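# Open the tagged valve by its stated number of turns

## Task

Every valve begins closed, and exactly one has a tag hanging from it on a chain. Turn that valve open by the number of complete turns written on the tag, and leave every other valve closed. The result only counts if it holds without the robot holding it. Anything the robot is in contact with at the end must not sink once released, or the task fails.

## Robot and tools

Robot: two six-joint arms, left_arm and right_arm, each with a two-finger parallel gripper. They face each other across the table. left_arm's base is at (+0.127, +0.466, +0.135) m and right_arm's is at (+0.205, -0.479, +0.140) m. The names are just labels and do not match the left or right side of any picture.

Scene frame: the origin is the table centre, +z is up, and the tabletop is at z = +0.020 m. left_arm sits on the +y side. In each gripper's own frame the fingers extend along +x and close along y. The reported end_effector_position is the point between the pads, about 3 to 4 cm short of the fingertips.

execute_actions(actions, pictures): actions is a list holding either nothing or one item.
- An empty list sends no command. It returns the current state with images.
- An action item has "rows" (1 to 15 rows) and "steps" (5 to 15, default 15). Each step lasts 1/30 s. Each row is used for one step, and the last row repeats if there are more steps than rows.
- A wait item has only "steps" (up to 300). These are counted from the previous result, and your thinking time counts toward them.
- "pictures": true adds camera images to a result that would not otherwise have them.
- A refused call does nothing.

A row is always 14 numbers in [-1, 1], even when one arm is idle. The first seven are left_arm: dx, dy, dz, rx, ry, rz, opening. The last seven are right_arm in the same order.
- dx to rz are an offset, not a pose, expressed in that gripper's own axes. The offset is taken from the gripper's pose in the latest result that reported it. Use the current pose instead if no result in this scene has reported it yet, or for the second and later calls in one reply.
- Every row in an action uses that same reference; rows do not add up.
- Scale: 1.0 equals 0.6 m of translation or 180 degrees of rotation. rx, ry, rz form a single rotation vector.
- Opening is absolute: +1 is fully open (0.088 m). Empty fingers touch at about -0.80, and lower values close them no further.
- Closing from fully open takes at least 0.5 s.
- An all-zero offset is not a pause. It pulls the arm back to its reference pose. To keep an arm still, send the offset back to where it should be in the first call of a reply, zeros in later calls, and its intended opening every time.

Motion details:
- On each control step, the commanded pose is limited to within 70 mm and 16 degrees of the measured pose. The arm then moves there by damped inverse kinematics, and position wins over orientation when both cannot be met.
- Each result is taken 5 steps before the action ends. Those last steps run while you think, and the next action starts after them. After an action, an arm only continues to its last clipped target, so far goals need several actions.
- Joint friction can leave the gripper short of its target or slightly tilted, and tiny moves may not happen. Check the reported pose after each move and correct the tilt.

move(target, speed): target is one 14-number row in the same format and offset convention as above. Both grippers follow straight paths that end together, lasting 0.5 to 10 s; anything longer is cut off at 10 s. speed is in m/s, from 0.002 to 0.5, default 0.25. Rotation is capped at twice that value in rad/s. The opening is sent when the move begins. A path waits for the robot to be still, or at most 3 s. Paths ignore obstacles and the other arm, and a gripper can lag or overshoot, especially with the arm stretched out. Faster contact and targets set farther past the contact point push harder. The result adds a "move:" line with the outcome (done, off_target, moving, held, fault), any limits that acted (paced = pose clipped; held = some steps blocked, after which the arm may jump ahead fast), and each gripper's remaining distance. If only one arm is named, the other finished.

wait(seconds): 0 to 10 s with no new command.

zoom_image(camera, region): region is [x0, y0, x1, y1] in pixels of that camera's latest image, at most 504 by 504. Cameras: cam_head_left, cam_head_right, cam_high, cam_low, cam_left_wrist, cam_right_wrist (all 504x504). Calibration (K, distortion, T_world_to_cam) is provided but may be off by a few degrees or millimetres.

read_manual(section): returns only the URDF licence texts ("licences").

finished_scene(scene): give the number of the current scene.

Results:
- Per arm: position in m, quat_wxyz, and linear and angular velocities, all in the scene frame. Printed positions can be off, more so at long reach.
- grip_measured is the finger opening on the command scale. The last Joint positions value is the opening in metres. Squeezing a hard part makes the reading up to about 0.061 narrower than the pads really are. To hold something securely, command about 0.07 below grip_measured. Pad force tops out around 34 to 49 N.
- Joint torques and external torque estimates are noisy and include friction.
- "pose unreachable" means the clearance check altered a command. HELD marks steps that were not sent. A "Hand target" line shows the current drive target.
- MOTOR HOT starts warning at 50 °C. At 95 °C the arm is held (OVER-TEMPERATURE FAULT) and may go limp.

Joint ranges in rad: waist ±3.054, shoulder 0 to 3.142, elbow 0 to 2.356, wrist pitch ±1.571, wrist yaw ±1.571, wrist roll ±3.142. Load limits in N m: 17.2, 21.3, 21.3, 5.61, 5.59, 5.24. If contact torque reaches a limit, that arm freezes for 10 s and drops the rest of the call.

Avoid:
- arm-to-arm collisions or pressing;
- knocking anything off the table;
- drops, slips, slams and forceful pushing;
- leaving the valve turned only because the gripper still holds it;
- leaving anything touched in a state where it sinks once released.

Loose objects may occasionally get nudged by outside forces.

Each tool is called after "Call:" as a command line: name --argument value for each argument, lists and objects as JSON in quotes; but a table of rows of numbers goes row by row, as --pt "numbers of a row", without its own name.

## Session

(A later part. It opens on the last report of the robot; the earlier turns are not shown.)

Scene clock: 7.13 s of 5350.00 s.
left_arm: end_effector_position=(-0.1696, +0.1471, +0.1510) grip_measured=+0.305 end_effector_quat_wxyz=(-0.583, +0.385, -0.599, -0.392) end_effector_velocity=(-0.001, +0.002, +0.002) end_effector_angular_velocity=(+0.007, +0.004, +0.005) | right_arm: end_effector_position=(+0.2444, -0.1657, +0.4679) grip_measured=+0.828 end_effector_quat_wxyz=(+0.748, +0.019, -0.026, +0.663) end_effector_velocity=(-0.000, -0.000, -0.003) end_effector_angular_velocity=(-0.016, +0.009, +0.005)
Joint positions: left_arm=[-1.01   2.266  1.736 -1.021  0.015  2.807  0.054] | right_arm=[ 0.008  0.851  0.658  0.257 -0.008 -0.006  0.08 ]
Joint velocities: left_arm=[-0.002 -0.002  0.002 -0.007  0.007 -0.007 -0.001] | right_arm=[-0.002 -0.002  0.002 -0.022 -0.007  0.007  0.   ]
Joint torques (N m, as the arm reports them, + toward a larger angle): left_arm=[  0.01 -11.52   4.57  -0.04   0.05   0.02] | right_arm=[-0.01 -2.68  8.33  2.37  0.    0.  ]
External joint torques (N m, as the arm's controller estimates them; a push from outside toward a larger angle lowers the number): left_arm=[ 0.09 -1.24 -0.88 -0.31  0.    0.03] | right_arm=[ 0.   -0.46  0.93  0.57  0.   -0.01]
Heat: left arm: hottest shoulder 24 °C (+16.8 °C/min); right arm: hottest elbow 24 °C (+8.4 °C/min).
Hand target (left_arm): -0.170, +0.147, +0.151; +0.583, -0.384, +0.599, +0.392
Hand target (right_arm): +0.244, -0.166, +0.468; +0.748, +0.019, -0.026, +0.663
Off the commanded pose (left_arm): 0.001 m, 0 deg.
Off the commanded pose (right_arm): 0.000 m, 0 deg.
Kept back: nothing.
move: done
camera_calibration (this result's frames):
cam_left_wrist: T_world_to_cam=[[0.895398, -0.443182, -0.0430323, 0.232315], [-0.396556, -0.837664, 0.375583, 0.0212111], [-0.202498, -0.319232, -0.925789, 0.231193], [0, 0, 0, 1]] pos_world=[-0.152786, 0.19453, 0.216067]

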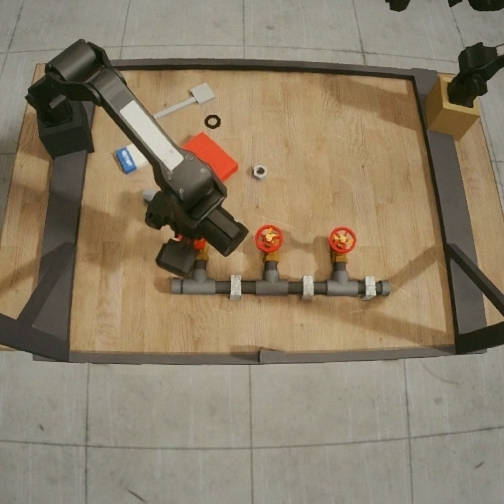

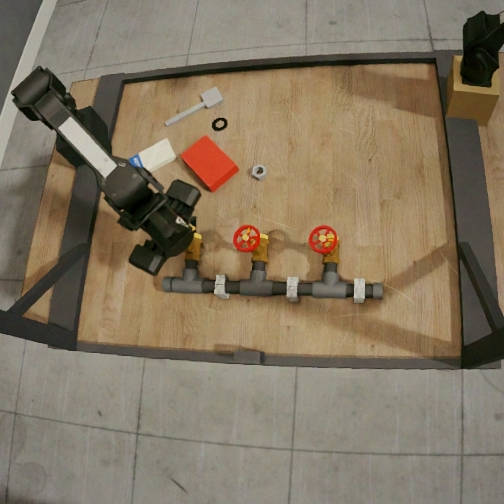

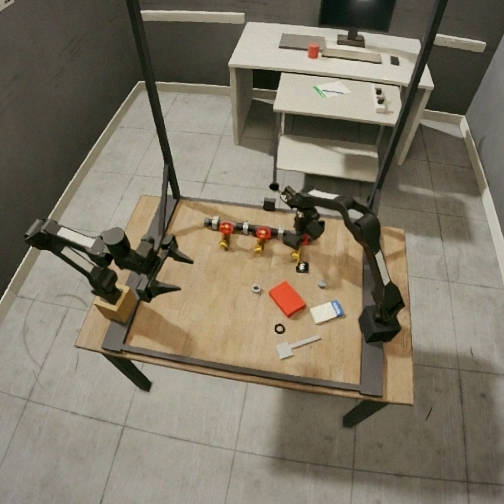

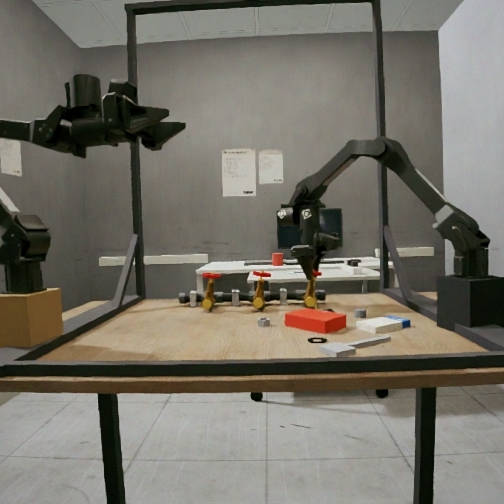

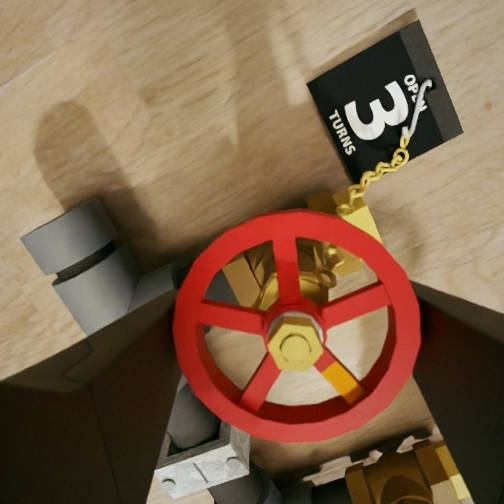

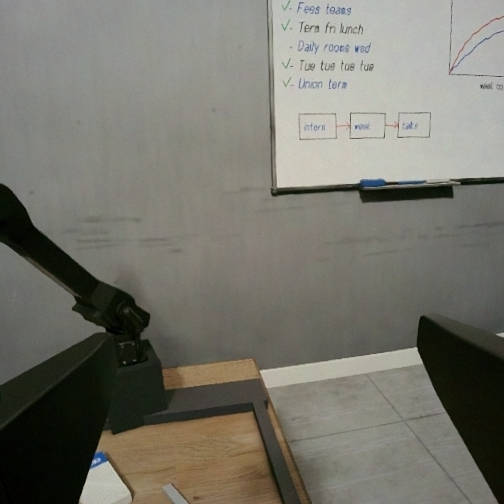

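Call:
move --target '[0,0,0,0,0,0,0.19,0,0,0,0,0,0,0.83]'

Call:
move --target '[0,0,0,-0.8,0,0,0.19,0,0,0,0,0,0,0.83]' --speed 0.4

Scene clock: 8.07 s of 5350.00 s.
left_arm: end_effector_position=(-0.1693, +0.1470, +0.1510) grip_measured=+0.246 end_effector_quat_wxyz=(-0.583, +0.385, -0.599, -0.392) end_effector_velocity=(+0.002, -0.001, -0.001) end_effector_angular_velocity=(-0.017, -0.015, -0.009) | right_arm: end_effector_position=(+0.2444, -0.1657, +0.4679) grip_measured=+0.828 end_effector_quat_wxyz=(+0.748, +0.019, -0.026, +0.663) end_effector_velocity=(-0.000, -0.000, -0.002) end_effector_angular_velocity=(-0.008, -0.007, +0.004)
Joint positions: left_arm=[-1.009  2.266  1.736 -1.021  0.015  2.807  0.051] | right_arm=[ 0.008  0.851  0.658  0.257 -0.008 -0.006  0.08 ]
Joint velocities: left_arm=[-0.002 -0.002 -0.007  0.007 -0.022  0.007  0.   ] | right_arm=[-0.002 -0.002 -0.002 -0.007 -0.007 -0.007 -0.   ]
Joint torques (N m, as the arm reports them, + toward a larger angle): left_arm=[  0.03 -11.48   4.58   0.04   0.08   0.01] | right_arm=[ 0.01 -2.64  8.36  2.37  0.    0.  ]
External joint torques (N m, as the arm's controller estimates them; a push from outside toward a larger angle lowers the number): left_arm=[ 0.   -1.3  -0.8  -0.22  0.05  0.01] | right_arm=[ 0.   -0.43  0.95  0.56 -0.01 -0.01]
Heat: left arm: hottest shoulder 24 °C (+14.9 °C/min); right arm: hottest elbow 25 °C (+14.9 °C/min).
Hand target (left_arm): -0.169, +0.147, +0.151; +0.583, -0.385, +0.599, +0.392
Hand target (right_arm): +0.244, -0.166, +0.468; +0.748, +0.019, -0.026, +0.663
Off the commanded pose (left_arm): 0.000 m, 0 deg.
Off the commanded pose (right_arm): 0.000 m, 0 deg.
Kept back: nothing.
move: done
camera_calibration (this result's frames):
cam_left_wrist: T_world_to_cam=[[0.895604, -0.442821, -0.0424531, 0.231948], [-0.39653, -0.837932, 0.375013, 0.0214279], [-0.201636, -0.319029, -0.926047, 0.231391], [0, 0, 0, 1]] pos_world=[-0.15258, 0.194487, 0.21609]

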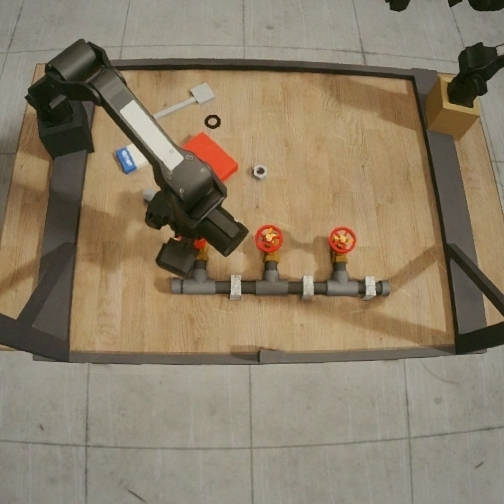

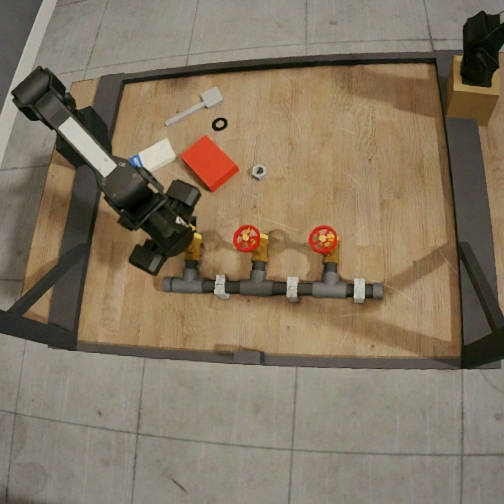

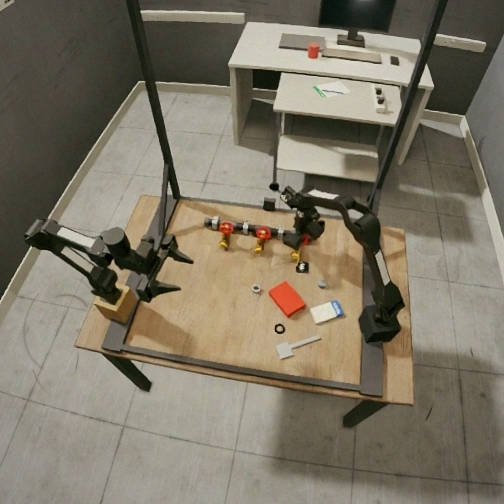

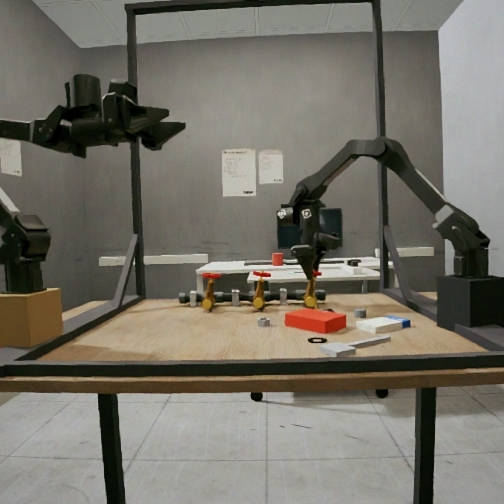

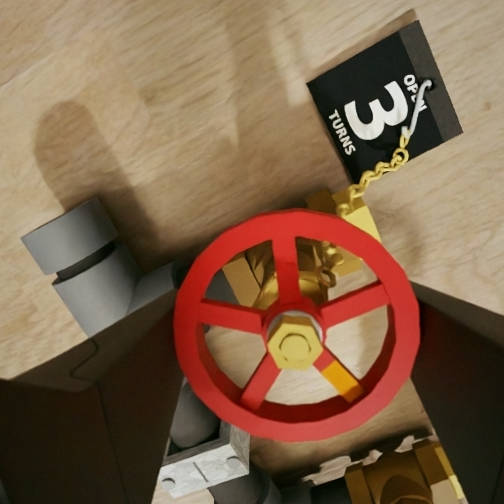

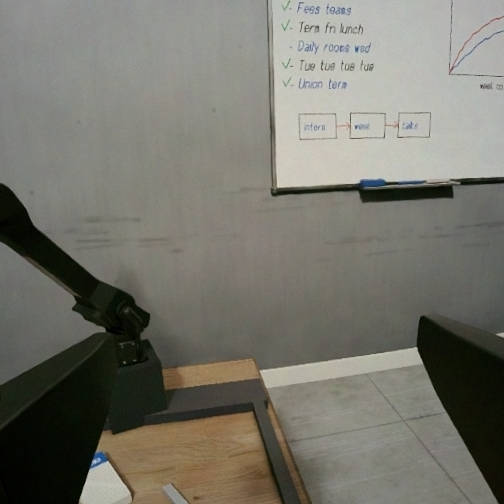

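Scene clock: 11.80 s of 5350.00 s.
left_arm: end_effector_position=(-0.1660, +0.1497, +0.1476) grip_measured=+0.214 end_effector_quat_wxyz=(+0.175, +0.679, +0.190, -0.687) end_effector_velocity=(+0.001, +0.002, +0.000) end_effector_angular_velocity=(+0.001, -0.011, +0.020) | right_arm: end_effector_position=(+0.2444, -0.1657, +0.4679) grip_measured=+0.828 end_effector_quat_wxyz=(+0.748, +0.019, -0.026, +0.663) end_effector_velocity=(-0.000, -0.000, -0.002) end_effector_angular_velocity=(-0.008, -0.007, +0.004)
Joint positions: left_arm=[-1.005  2.272  1.732 -1.034  0.024  0.309  0.05 ] | right_arm=[ 0.008  0.851  0.658  0.257 -0.008 -0.006  0.08 ]
Joint velocities: left_arm=[-0.002 -0.002 -0.002 -0.007 -0.007 -0.022 -0.   ] | right_arm=[-0.002 -0.002 -0.002 -0.007 -0.007 -0.007 -0.   ]
Joint torques (N m, as the arm reports them, + toward a larger angle): left_arm=[ -0.37 -12.49   5.15   0.87  -0.25  -0.53] | right_arm=[-0.03 -2.71  8.3   2.36  0.01 -0.03]
External joint torques (N m, as the arm's controller estimates them; a push from outside toward a larger angle lowers the number): left_arm=[-0.38 -2.16 -0.31  0.55 -0.27 -0.53] | right_arm=[-0.03 -0.53  0.92  0.56  0.01 -0.04]
Heat: left arm: hottest shoulder 25 °C (+15.3 °C/min); right arm: hottest elbow 25 °C (+10.2 °C/min).
Hand target (left_arm): -0.169, +0.147, +0.151; +0.186, +0.673, +0.187, -0.691
Hand target (right_arm): +0.244, -0.166, +0.468; +0.748, +0.019, -0.026, +0.663
Off the commanded pose (left_arm): 0.005 m, 1 deg.
Off the commanded pose (right_arm): 0.000 m, 0 deg.
Kept back: nothing.
move: done
camera_calibration (this result's frames):
cam_left_wrist: T_world_to_cam=[[-0.455059, 0.890461, -0.0000994665, -0.200065], [0.831892, 0.425167, 0.356636, 0.0437608], [0.317613, 0.162208, -0.934243, 0.245164], [0, 0, 0, 1]] pos_world=[-0.205313, 0.119777, 0.213417]

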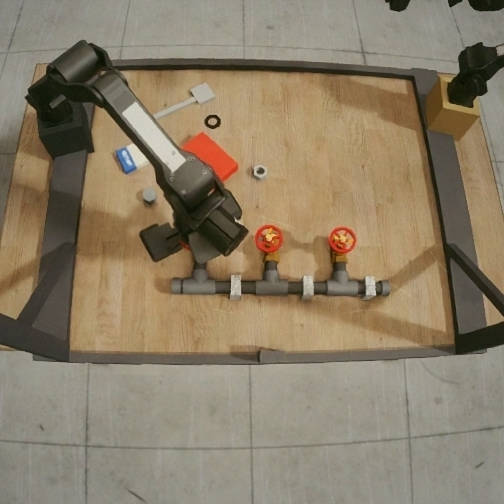

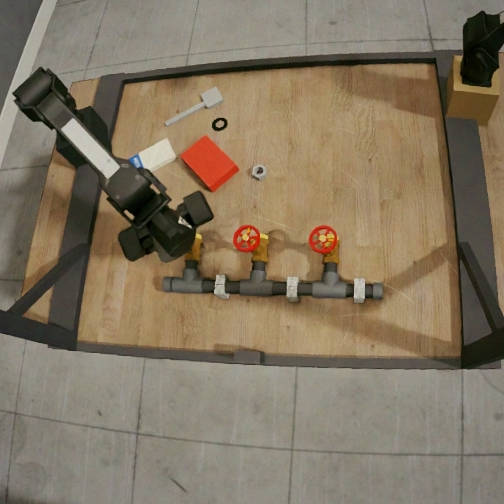

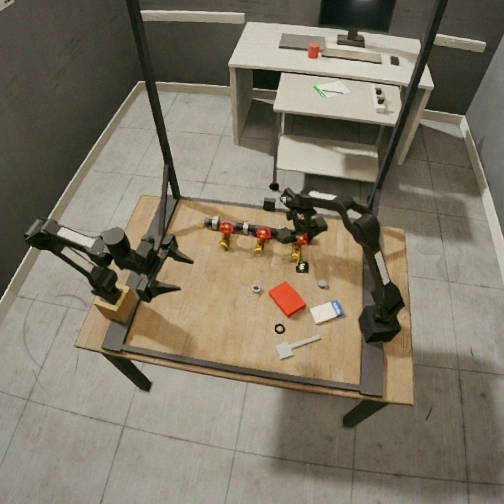

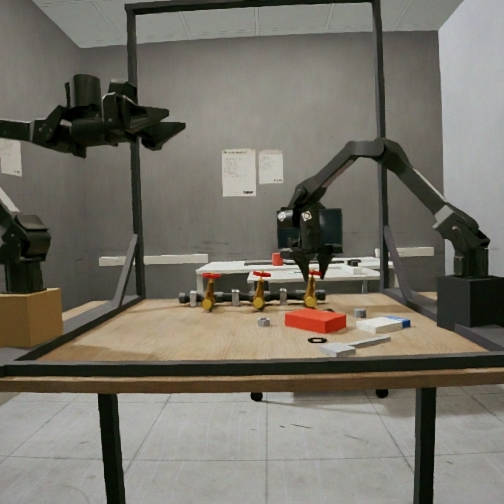

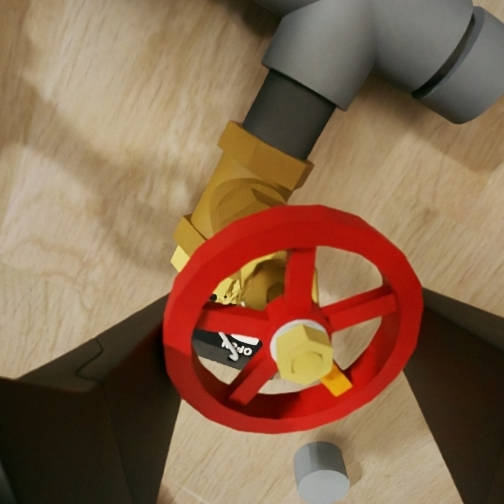

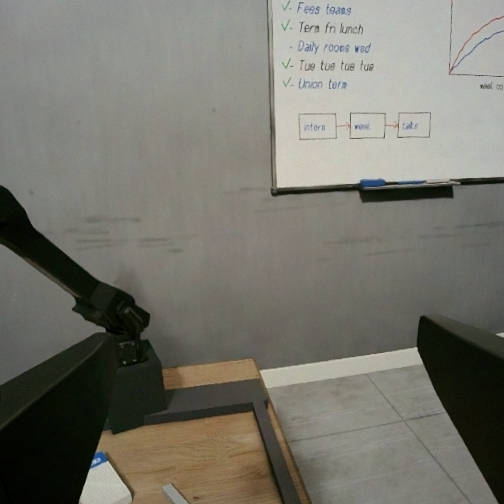

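Call:
move --target '[0,0,0,-0.95,0,0,0.16,0,0,0,0,0,0,0.83]' --speed 0.5

Scene clock: 16.10 s of 5350.00 s.
left_arm: end_effector_position=(-0.1685, +0.1486, +0.1410) grip_measured=+0.177 end_effector_quat_wxyz=(-0.690, +0.115, -0.703, -0.131) end_effector_velocity=(+0.002, +0.003, -0.001) end_effector_angular_velocity=(+0.004, -0.014, +0.005) | right_arm: end_effector_position=(+0.2444, -0.1657, +0.4679) grip_measured=+0.828 end_effector_quat_wxyz=(+0.748, +0.019, -0.026, +0.663) end_effector_velocity=(+0.001, -0.001, -0.002) end_effector_angular_velocity=(-0.006, +0.008, +0.000)
Joint positions: left_arm=[-1.005  2.288  1.731 -1.014  0.029 -2.66   0.048] | right_arm=[ 0.008  0.851  0.658  0.257 -0.008 -0.006  0.08 ]
Joint velocities: left_arm=[-0.002 -0.002 -0.007 -0.007 -0.007 -0.007 -0.   ] | right_arm=[-0.007 -0.002 -0.002 -0.007 -0.007  0.007 -0.   ]
Joint torques (N m, as the arm reports them, + toward a larger angle): left_arm=[  0.07 -13.64   4.56  -1.43  -0.13  -0.49] | right_arm=[ 0.   -2.64  8.32  2.38  0.    0.01]
External joint torques (N m, as the arm's controller estimates them; a push from outside toward a larger angle lowers the number): left_arm=[ 0.07 -3.45 -0.72 -1.64 -0.13 -0.48] | right_arm=[ 0.   -0.43  0.91  0.58  0.    0.  ]
Heat: left arm: hottest shoulder 27 °C (+18.6 °C/min); right arm: hottest elbow 26 °C (+11.2 °C/min).
Hand target (left_arm): -0.166, +0.150, +0.147; +0.691, -0.121, +0.699, +0.136
Hand target (right_arm): +0.244, -0.166, +0.468; +0.748, +0.019, -0.026, +0.663
Off the commanded pose (left_arm): 0.007 m, 1 deg.
Off the commanded pose (right_arm): 0.000 m, 0 deg.
Kept back: nothing.
move: done
camera_calibration (this result's frames):
cam_left_wrist: T_world_to_cam=[[0.294457, -0.954477, -0.0476371, 0.206958], [-0.880195, -0.290282, 0.375491, -0.136192], [-0.372225, -0.068636, -0.925601, 0.156795], [0, 0, 0, 1]] pos_world=[-0.122453, 0.168764, 0.206127]

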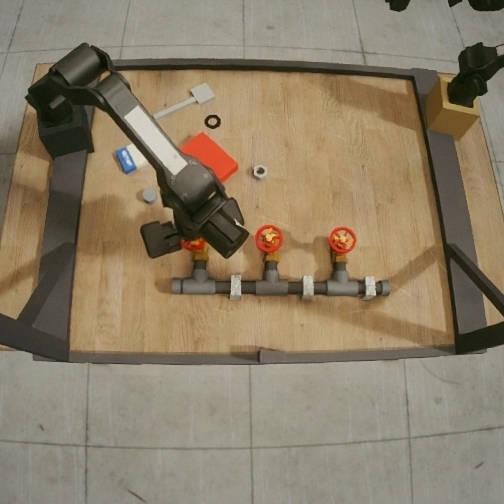

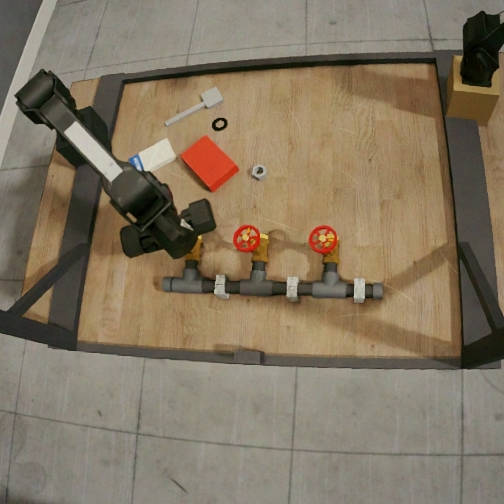

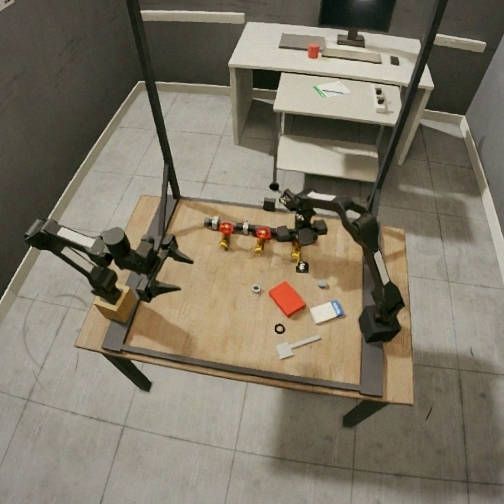

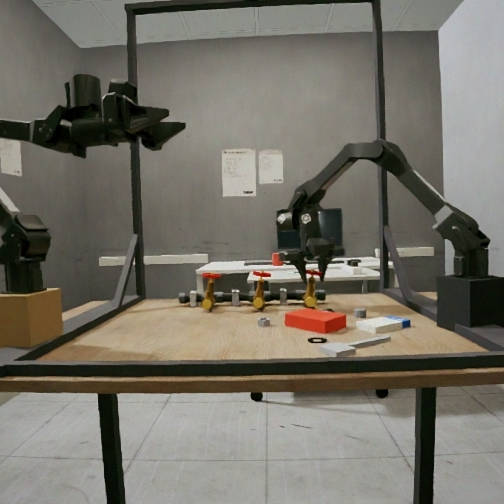

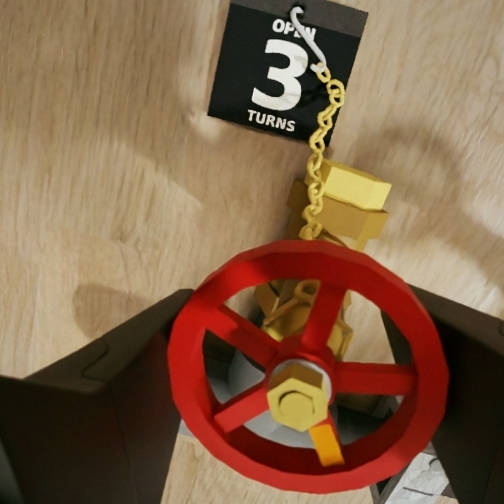

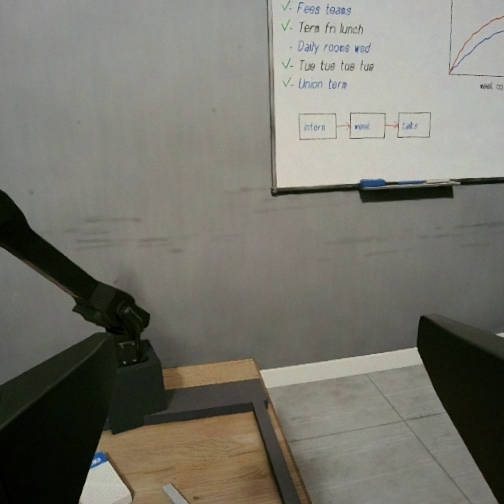

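Call:
move --target '[0,0,0,0,0,0,0.9,0,0,0,0,0,0,0.83]'

Call:
move --target '[-0.005,0,-0.012,0.9,0,0,0.9,0,0,0,0,0,0,0.83]' --speed 0.5

Call:
move --target '[0,0,0,0.9,0,0,0.9,0,0,0,0,0,0,0.83]' --speed 0.5

Scene clock: 17.40 s of 5350.00 s.
left_arm: end_effector_position=(-0.1680, +0.1484, +0.1412) grip_measured=+0.895 end_effector_quat_wxyz=(-0.690, +0.117, -0.702, -0.132) end_effector_velocity=(+0.003, -0.000, +0.002) end_effector_angular_velocity=(-0.013, -0.018, +0.005) | right_arm: end_effector_position=(+0.2444, -0.1657, +0.4679) grip_measured=+0.828 end_effector_quat_wxyz=(+0.748, +0.019, -0.026, +0.663) end_effector_velocity=(+0.002, -0.001, -0.002) end_effector_angular_velocity=(-0.006, +0.009, -0.009)
Joint positions: left_arm=[-1.005  2.287  1.731 -1.015  0.027 -2.664  0.083] | right_arm=[ 0.008  0.851  0.658  0.257 -0.008 -0.006  0.08 ]
Joint velocities: left_arm=[-0.002 -0.007 -0.002 -0.007 -0.022 -0.007  0.001] | right_arm=[-0.002 -0.002 -0.002 -0.007  0.007  0.007 -0.   ]
Joint torques (N m, as the arm reports them, + toward a larger angle): left_arm=[ -0.06 -11.55   4.62   0.01   0.05   0.16] | right_arm=[ 0.   -2.63  8.33  2.37  0.   -0.01]
External joint torques (N m, as the arm's controller estimates them; a push from outside toward a larger angle lowers the number): left_arm=[-0.08 -1.19 -0.76 -0.2   0.05  0.17] | right_arm=[-0.01 -0.44  0.96  0.58  0.   -0.01]
Heat: left arm: hottest shoulder 27 °C (+17.2 °C/min); right arm: hottest elbow 26 °C (+10.3 °C/min).
Hand target (left_arm): -0.169, +0.149, +0.141; +0.690, -0.115, +0.703, +0.131
Hand target (right_arm): +0.244, -0.166, +0.468; +0.748, +0.019, -0.026, +0.663
Off the commanded pose (left_arm): 0.001 m, 0 deg.
Off the commanded pose (right_arm): 0.000 m, 0 deg.
Kept back: nothing.
move: done
camera_calibration (this result's frames):
cam_left_wrist: T_world_to_cam=[[0.298552, -0.953263, -0.0464326, 0.207021], [-0.879718, -0.293732, 0.373923, -0.135059], [-0.370086, -0.0707881, -0.926297, 0.157877], [0, 0, 0, 1]] pos_world=[-0.122192, 0.168851, 0.206355]

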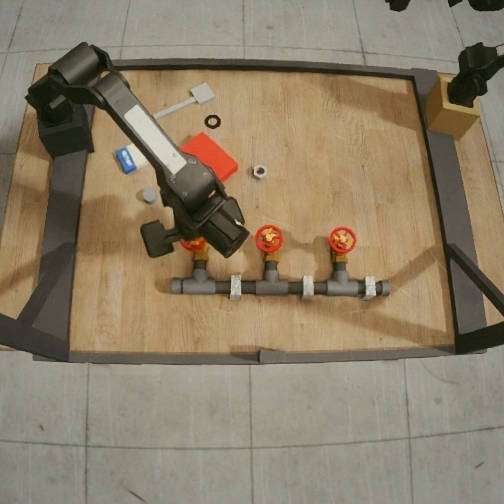

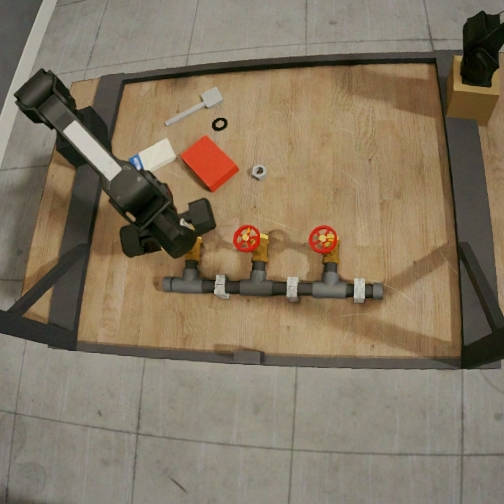

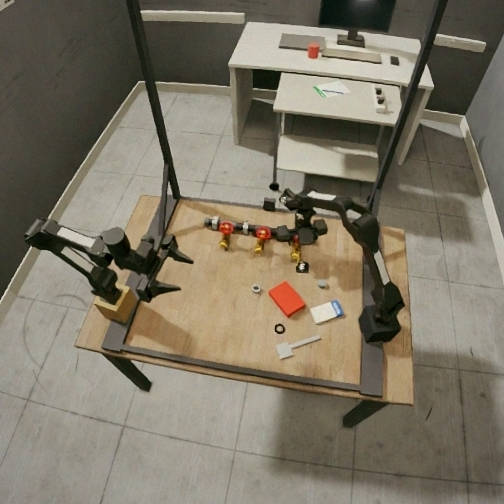

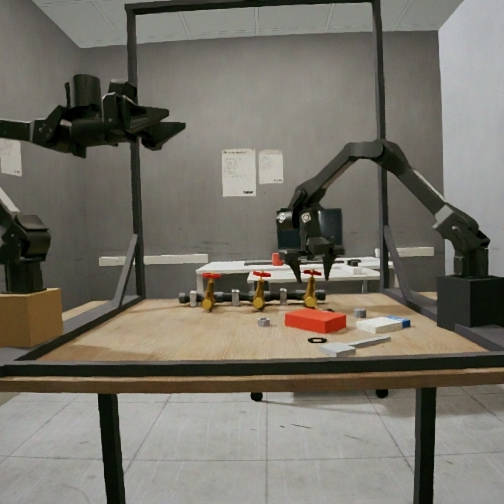

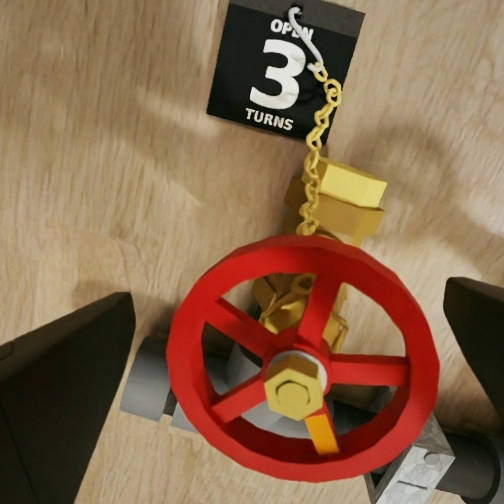

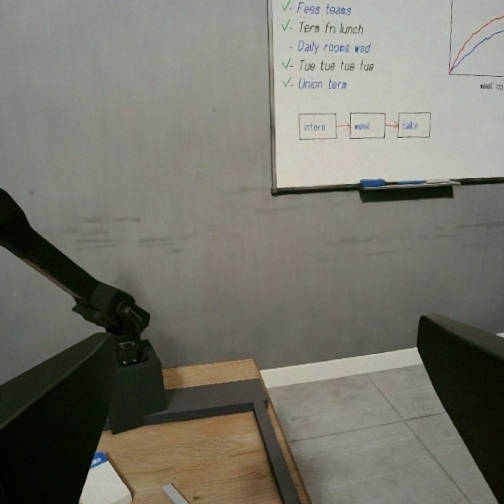

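Scene clock: 20.87 s of 5350.00 s.
left_arm: end_effector_position=(-0.1729, +0.1466, +0.1468) grip_measured=+0.898 end_effector_quat_wxyz=(+0.227, +0.661, +0.243, -0.672) end_effector_velocity=(+0.002, -0.001, -0.000) end_effector_angular_velocity=(+0.001, -0.010, +0.010) | right_arm: end_effector_position=(+0.2444, -0.1657, +0.4679) grip_measured=+0.828 end_effector_quat_wxyz=(+0.748, +0.019, -0.026, +0.663) end_effector_velocity=(-0.000, -0.000, -0.005) end_effector_angular_velocity=(-0.026, -0.034, +0.003)
Joint positions: left_arm=[-1.01   2.296  1.769 -1.041  0.027  0.149  0.083] | right_arm=[ 0.008  0.851  0.658  0.257 -0.008 -0.006  0.08 ]
Joint velocities: left_arm=[ 0.002  0.002  0.002 -0.007 -0.007 -0.007 -0.   ] | right_arm=[-0.002 -0.002 -0.002 -0.022 -0.007 -0.037 -0.   ]
Joint torques (N m, as the arm reports them, + toward a larger angle): left_arm=[ -0.36 -10.31   5.81  -0.09  -0.03   0.25] | right_arm=[-0.05 -2.63  8.35  2.38 -0.01  0.  ]
External joint torques (N m, as the arm's controller estimates them; a push from outside toward a larger angle lowers the number): left_arm=[-0.43  0.16  0.31 -0.43 -0.04  0.25] | right_arm=[-0.07 -0.41  0.95  0.58 -0.01 -0.01]
Heat: left arm: hottest shoulder 28 °C (+17.3 °C/min); right arm: hottest elbow 26 °C (+8.6 °C/min).
Hand target (left_arm): -0.175, +0.146, +0.144; +0.224, +0.663, +0.240, -0.672
Hand target (right_arm): +0.244, -0.166, +0.468; +0.748, +0.019, -0.026, +0.663
Off the commanded pose (left_arm): 0.003 m, 1 deg.
Off the commanded pose (right_arm): 0.000 m, 0 deg.
Kept back: nothing.
move: done
camera_calibration (this result's frames):
cam_left_wrist: T_world_to_cam=[[-0.58662, 0.809859, 0.00239358, -0.211694], [0.757812, 0.547873, 0.35434, 0.0206243], [0.285653, 0.209677, -0.935114, 0.234695], [0, 0, 0, 1]] pos_world=[-0.206855, 0.110933, 0.212665]

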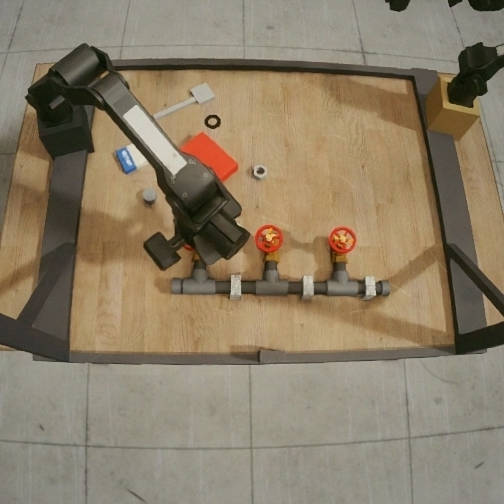

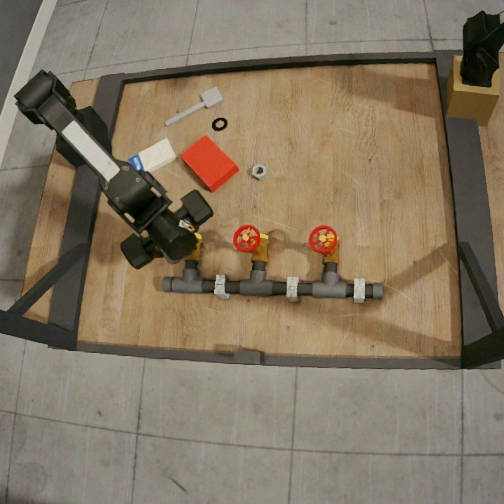

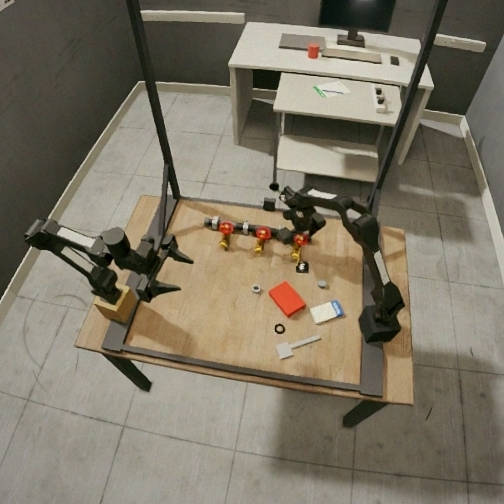

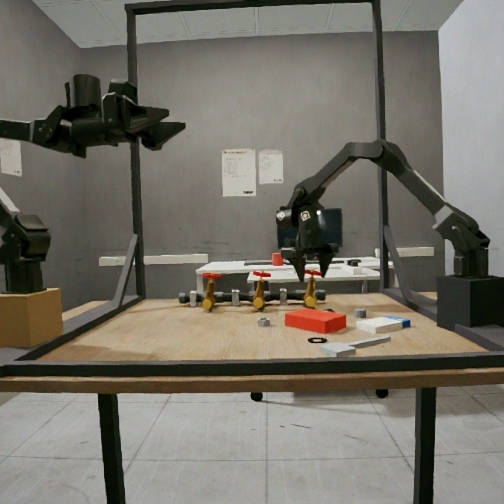

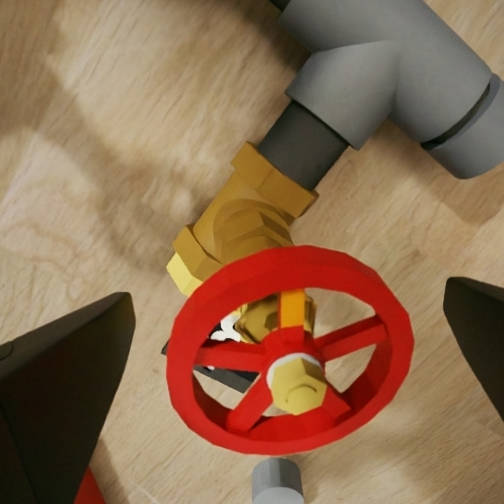

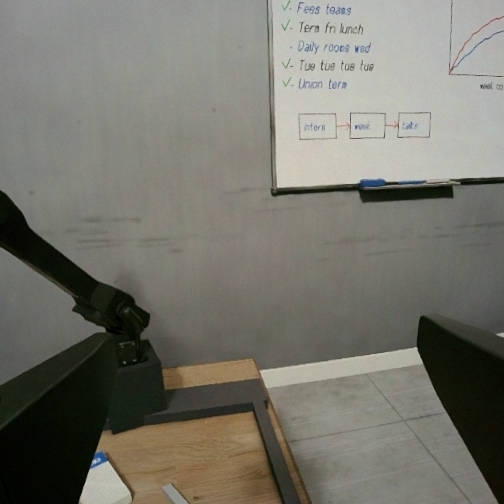

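Scene clock: 24.33 s of 5350.00 s.
left_arm: end_effector_position=(-0.1729, +0.1466, +0.1468) grip_measured=+0.898 end_effector_quat_wxyz=(-0.617, +0.330, -0.625, -0.347) end_effector_velocity=(+0.002, +0.003, -0.001) end_effector_angular_velocity=(+0.004, -0.014, -0.010) | right_arm: end_effector_position=(+0.2444, -0.1657, +0.4679) grip_measured=+0.828 end_effector_quat_wxyz=(+0.748, +0.019, -0.026, +0.663) end_effector_velocity=(-0.001, -0.000, -0.002) end_effector_angular_velocity=(-0.010, -0.022, +0.013)
Joint positions: left_arm=[-1.01   2.296  1.769 -1.041  0.027  2.97   0.083] | right_arm=[ 0.008  0.851  0.658  0.257 -0.008 -0.006  0.08 ]
Joint velocities: left_arm=[-0.002 -0.002 -0.007 -0.007 -0.007  0.007 -0.   ] | right_arm=[-0.007 -0.002 -0.002 -0.007 -0.022 -0.022 -0.   ]
Joint torques (N m, as the arm reports them, + toward a larger angle): left_arm=[ -0.01 -11.68   4.66  -0.06   0.02   0.21] | right_arm=[-0.04 -2.63  8.32  2.36  0.    0.01]
External joint torques (N m, as the arm's controller estimates them; a push from outside toward a larger angle lowers the number): left_arm=[ 0.06 -1.25 -0.74 -0.27 -0.02  0.21] | right_arm=[-0.02 -0.42  0.92  0.56  0.    0.  ]
Heat: left arm: hottest shoulder 29 °C (+17.3 °C/min); right arm: hottest elbow 27 °C (+9.9 °C/min).
Hand target (left_arm): -0.173, +0.147, +0.147; +0.618, -0.328, +0.626, +0.345
Hand target (right_arm): +0.244, -0.166, +0.468; +0.748, +0.019, -0.026, +0.663
Off the commanded pose (left_arm): 0.000 m, 0 deg.
Off the commanded pose (right_arm): 0.000 m, 0 deg.
Kept back: nothing.
move: done
camera_calibration (this result's frames):
cam_left_wrist: T_world_to_cam=[[0.811095, -0.582769, -0.0500585, 0.241802], [-0.529231, -0.76763, 0.361467, -0.0100302], [-0.249078, -0.266692, -0.93104, 0.211505], [0, 0, 0, 1]] pos_world=[-0.148751, 0.189621, 0.212649]

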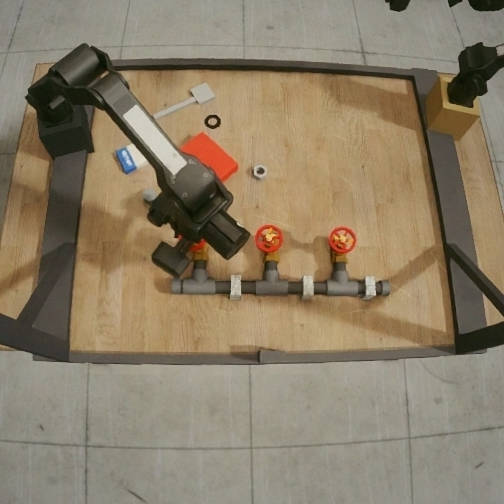

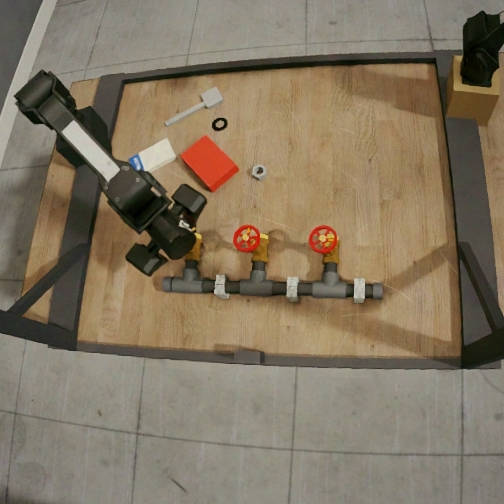

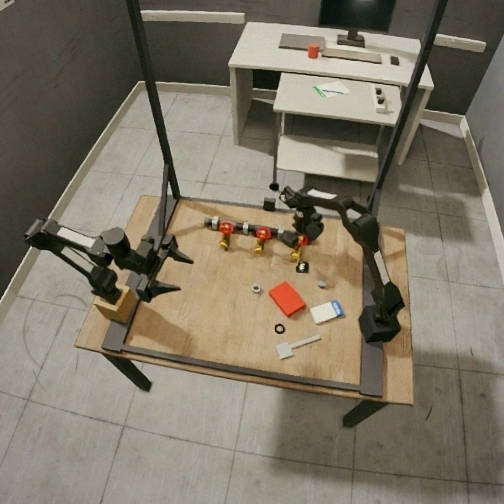

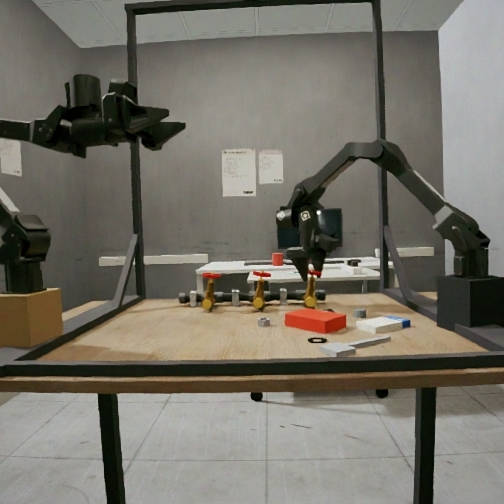

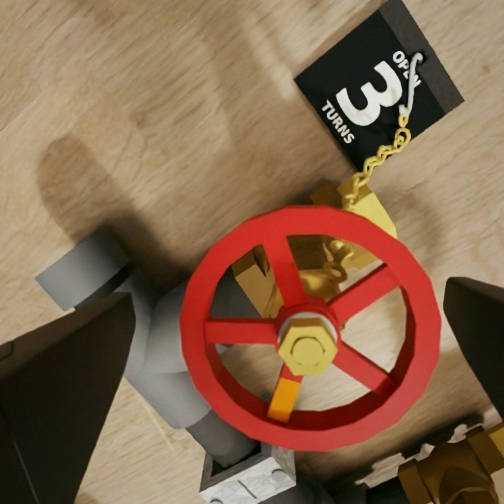

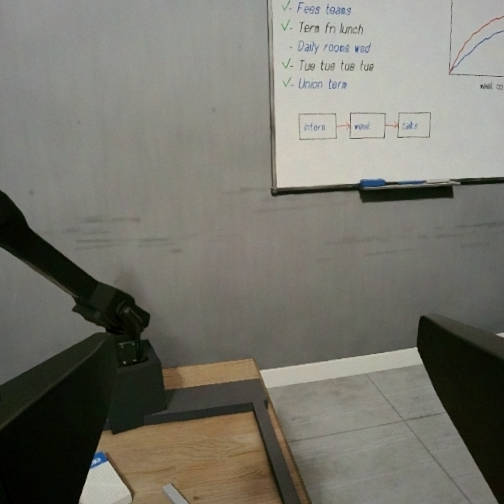

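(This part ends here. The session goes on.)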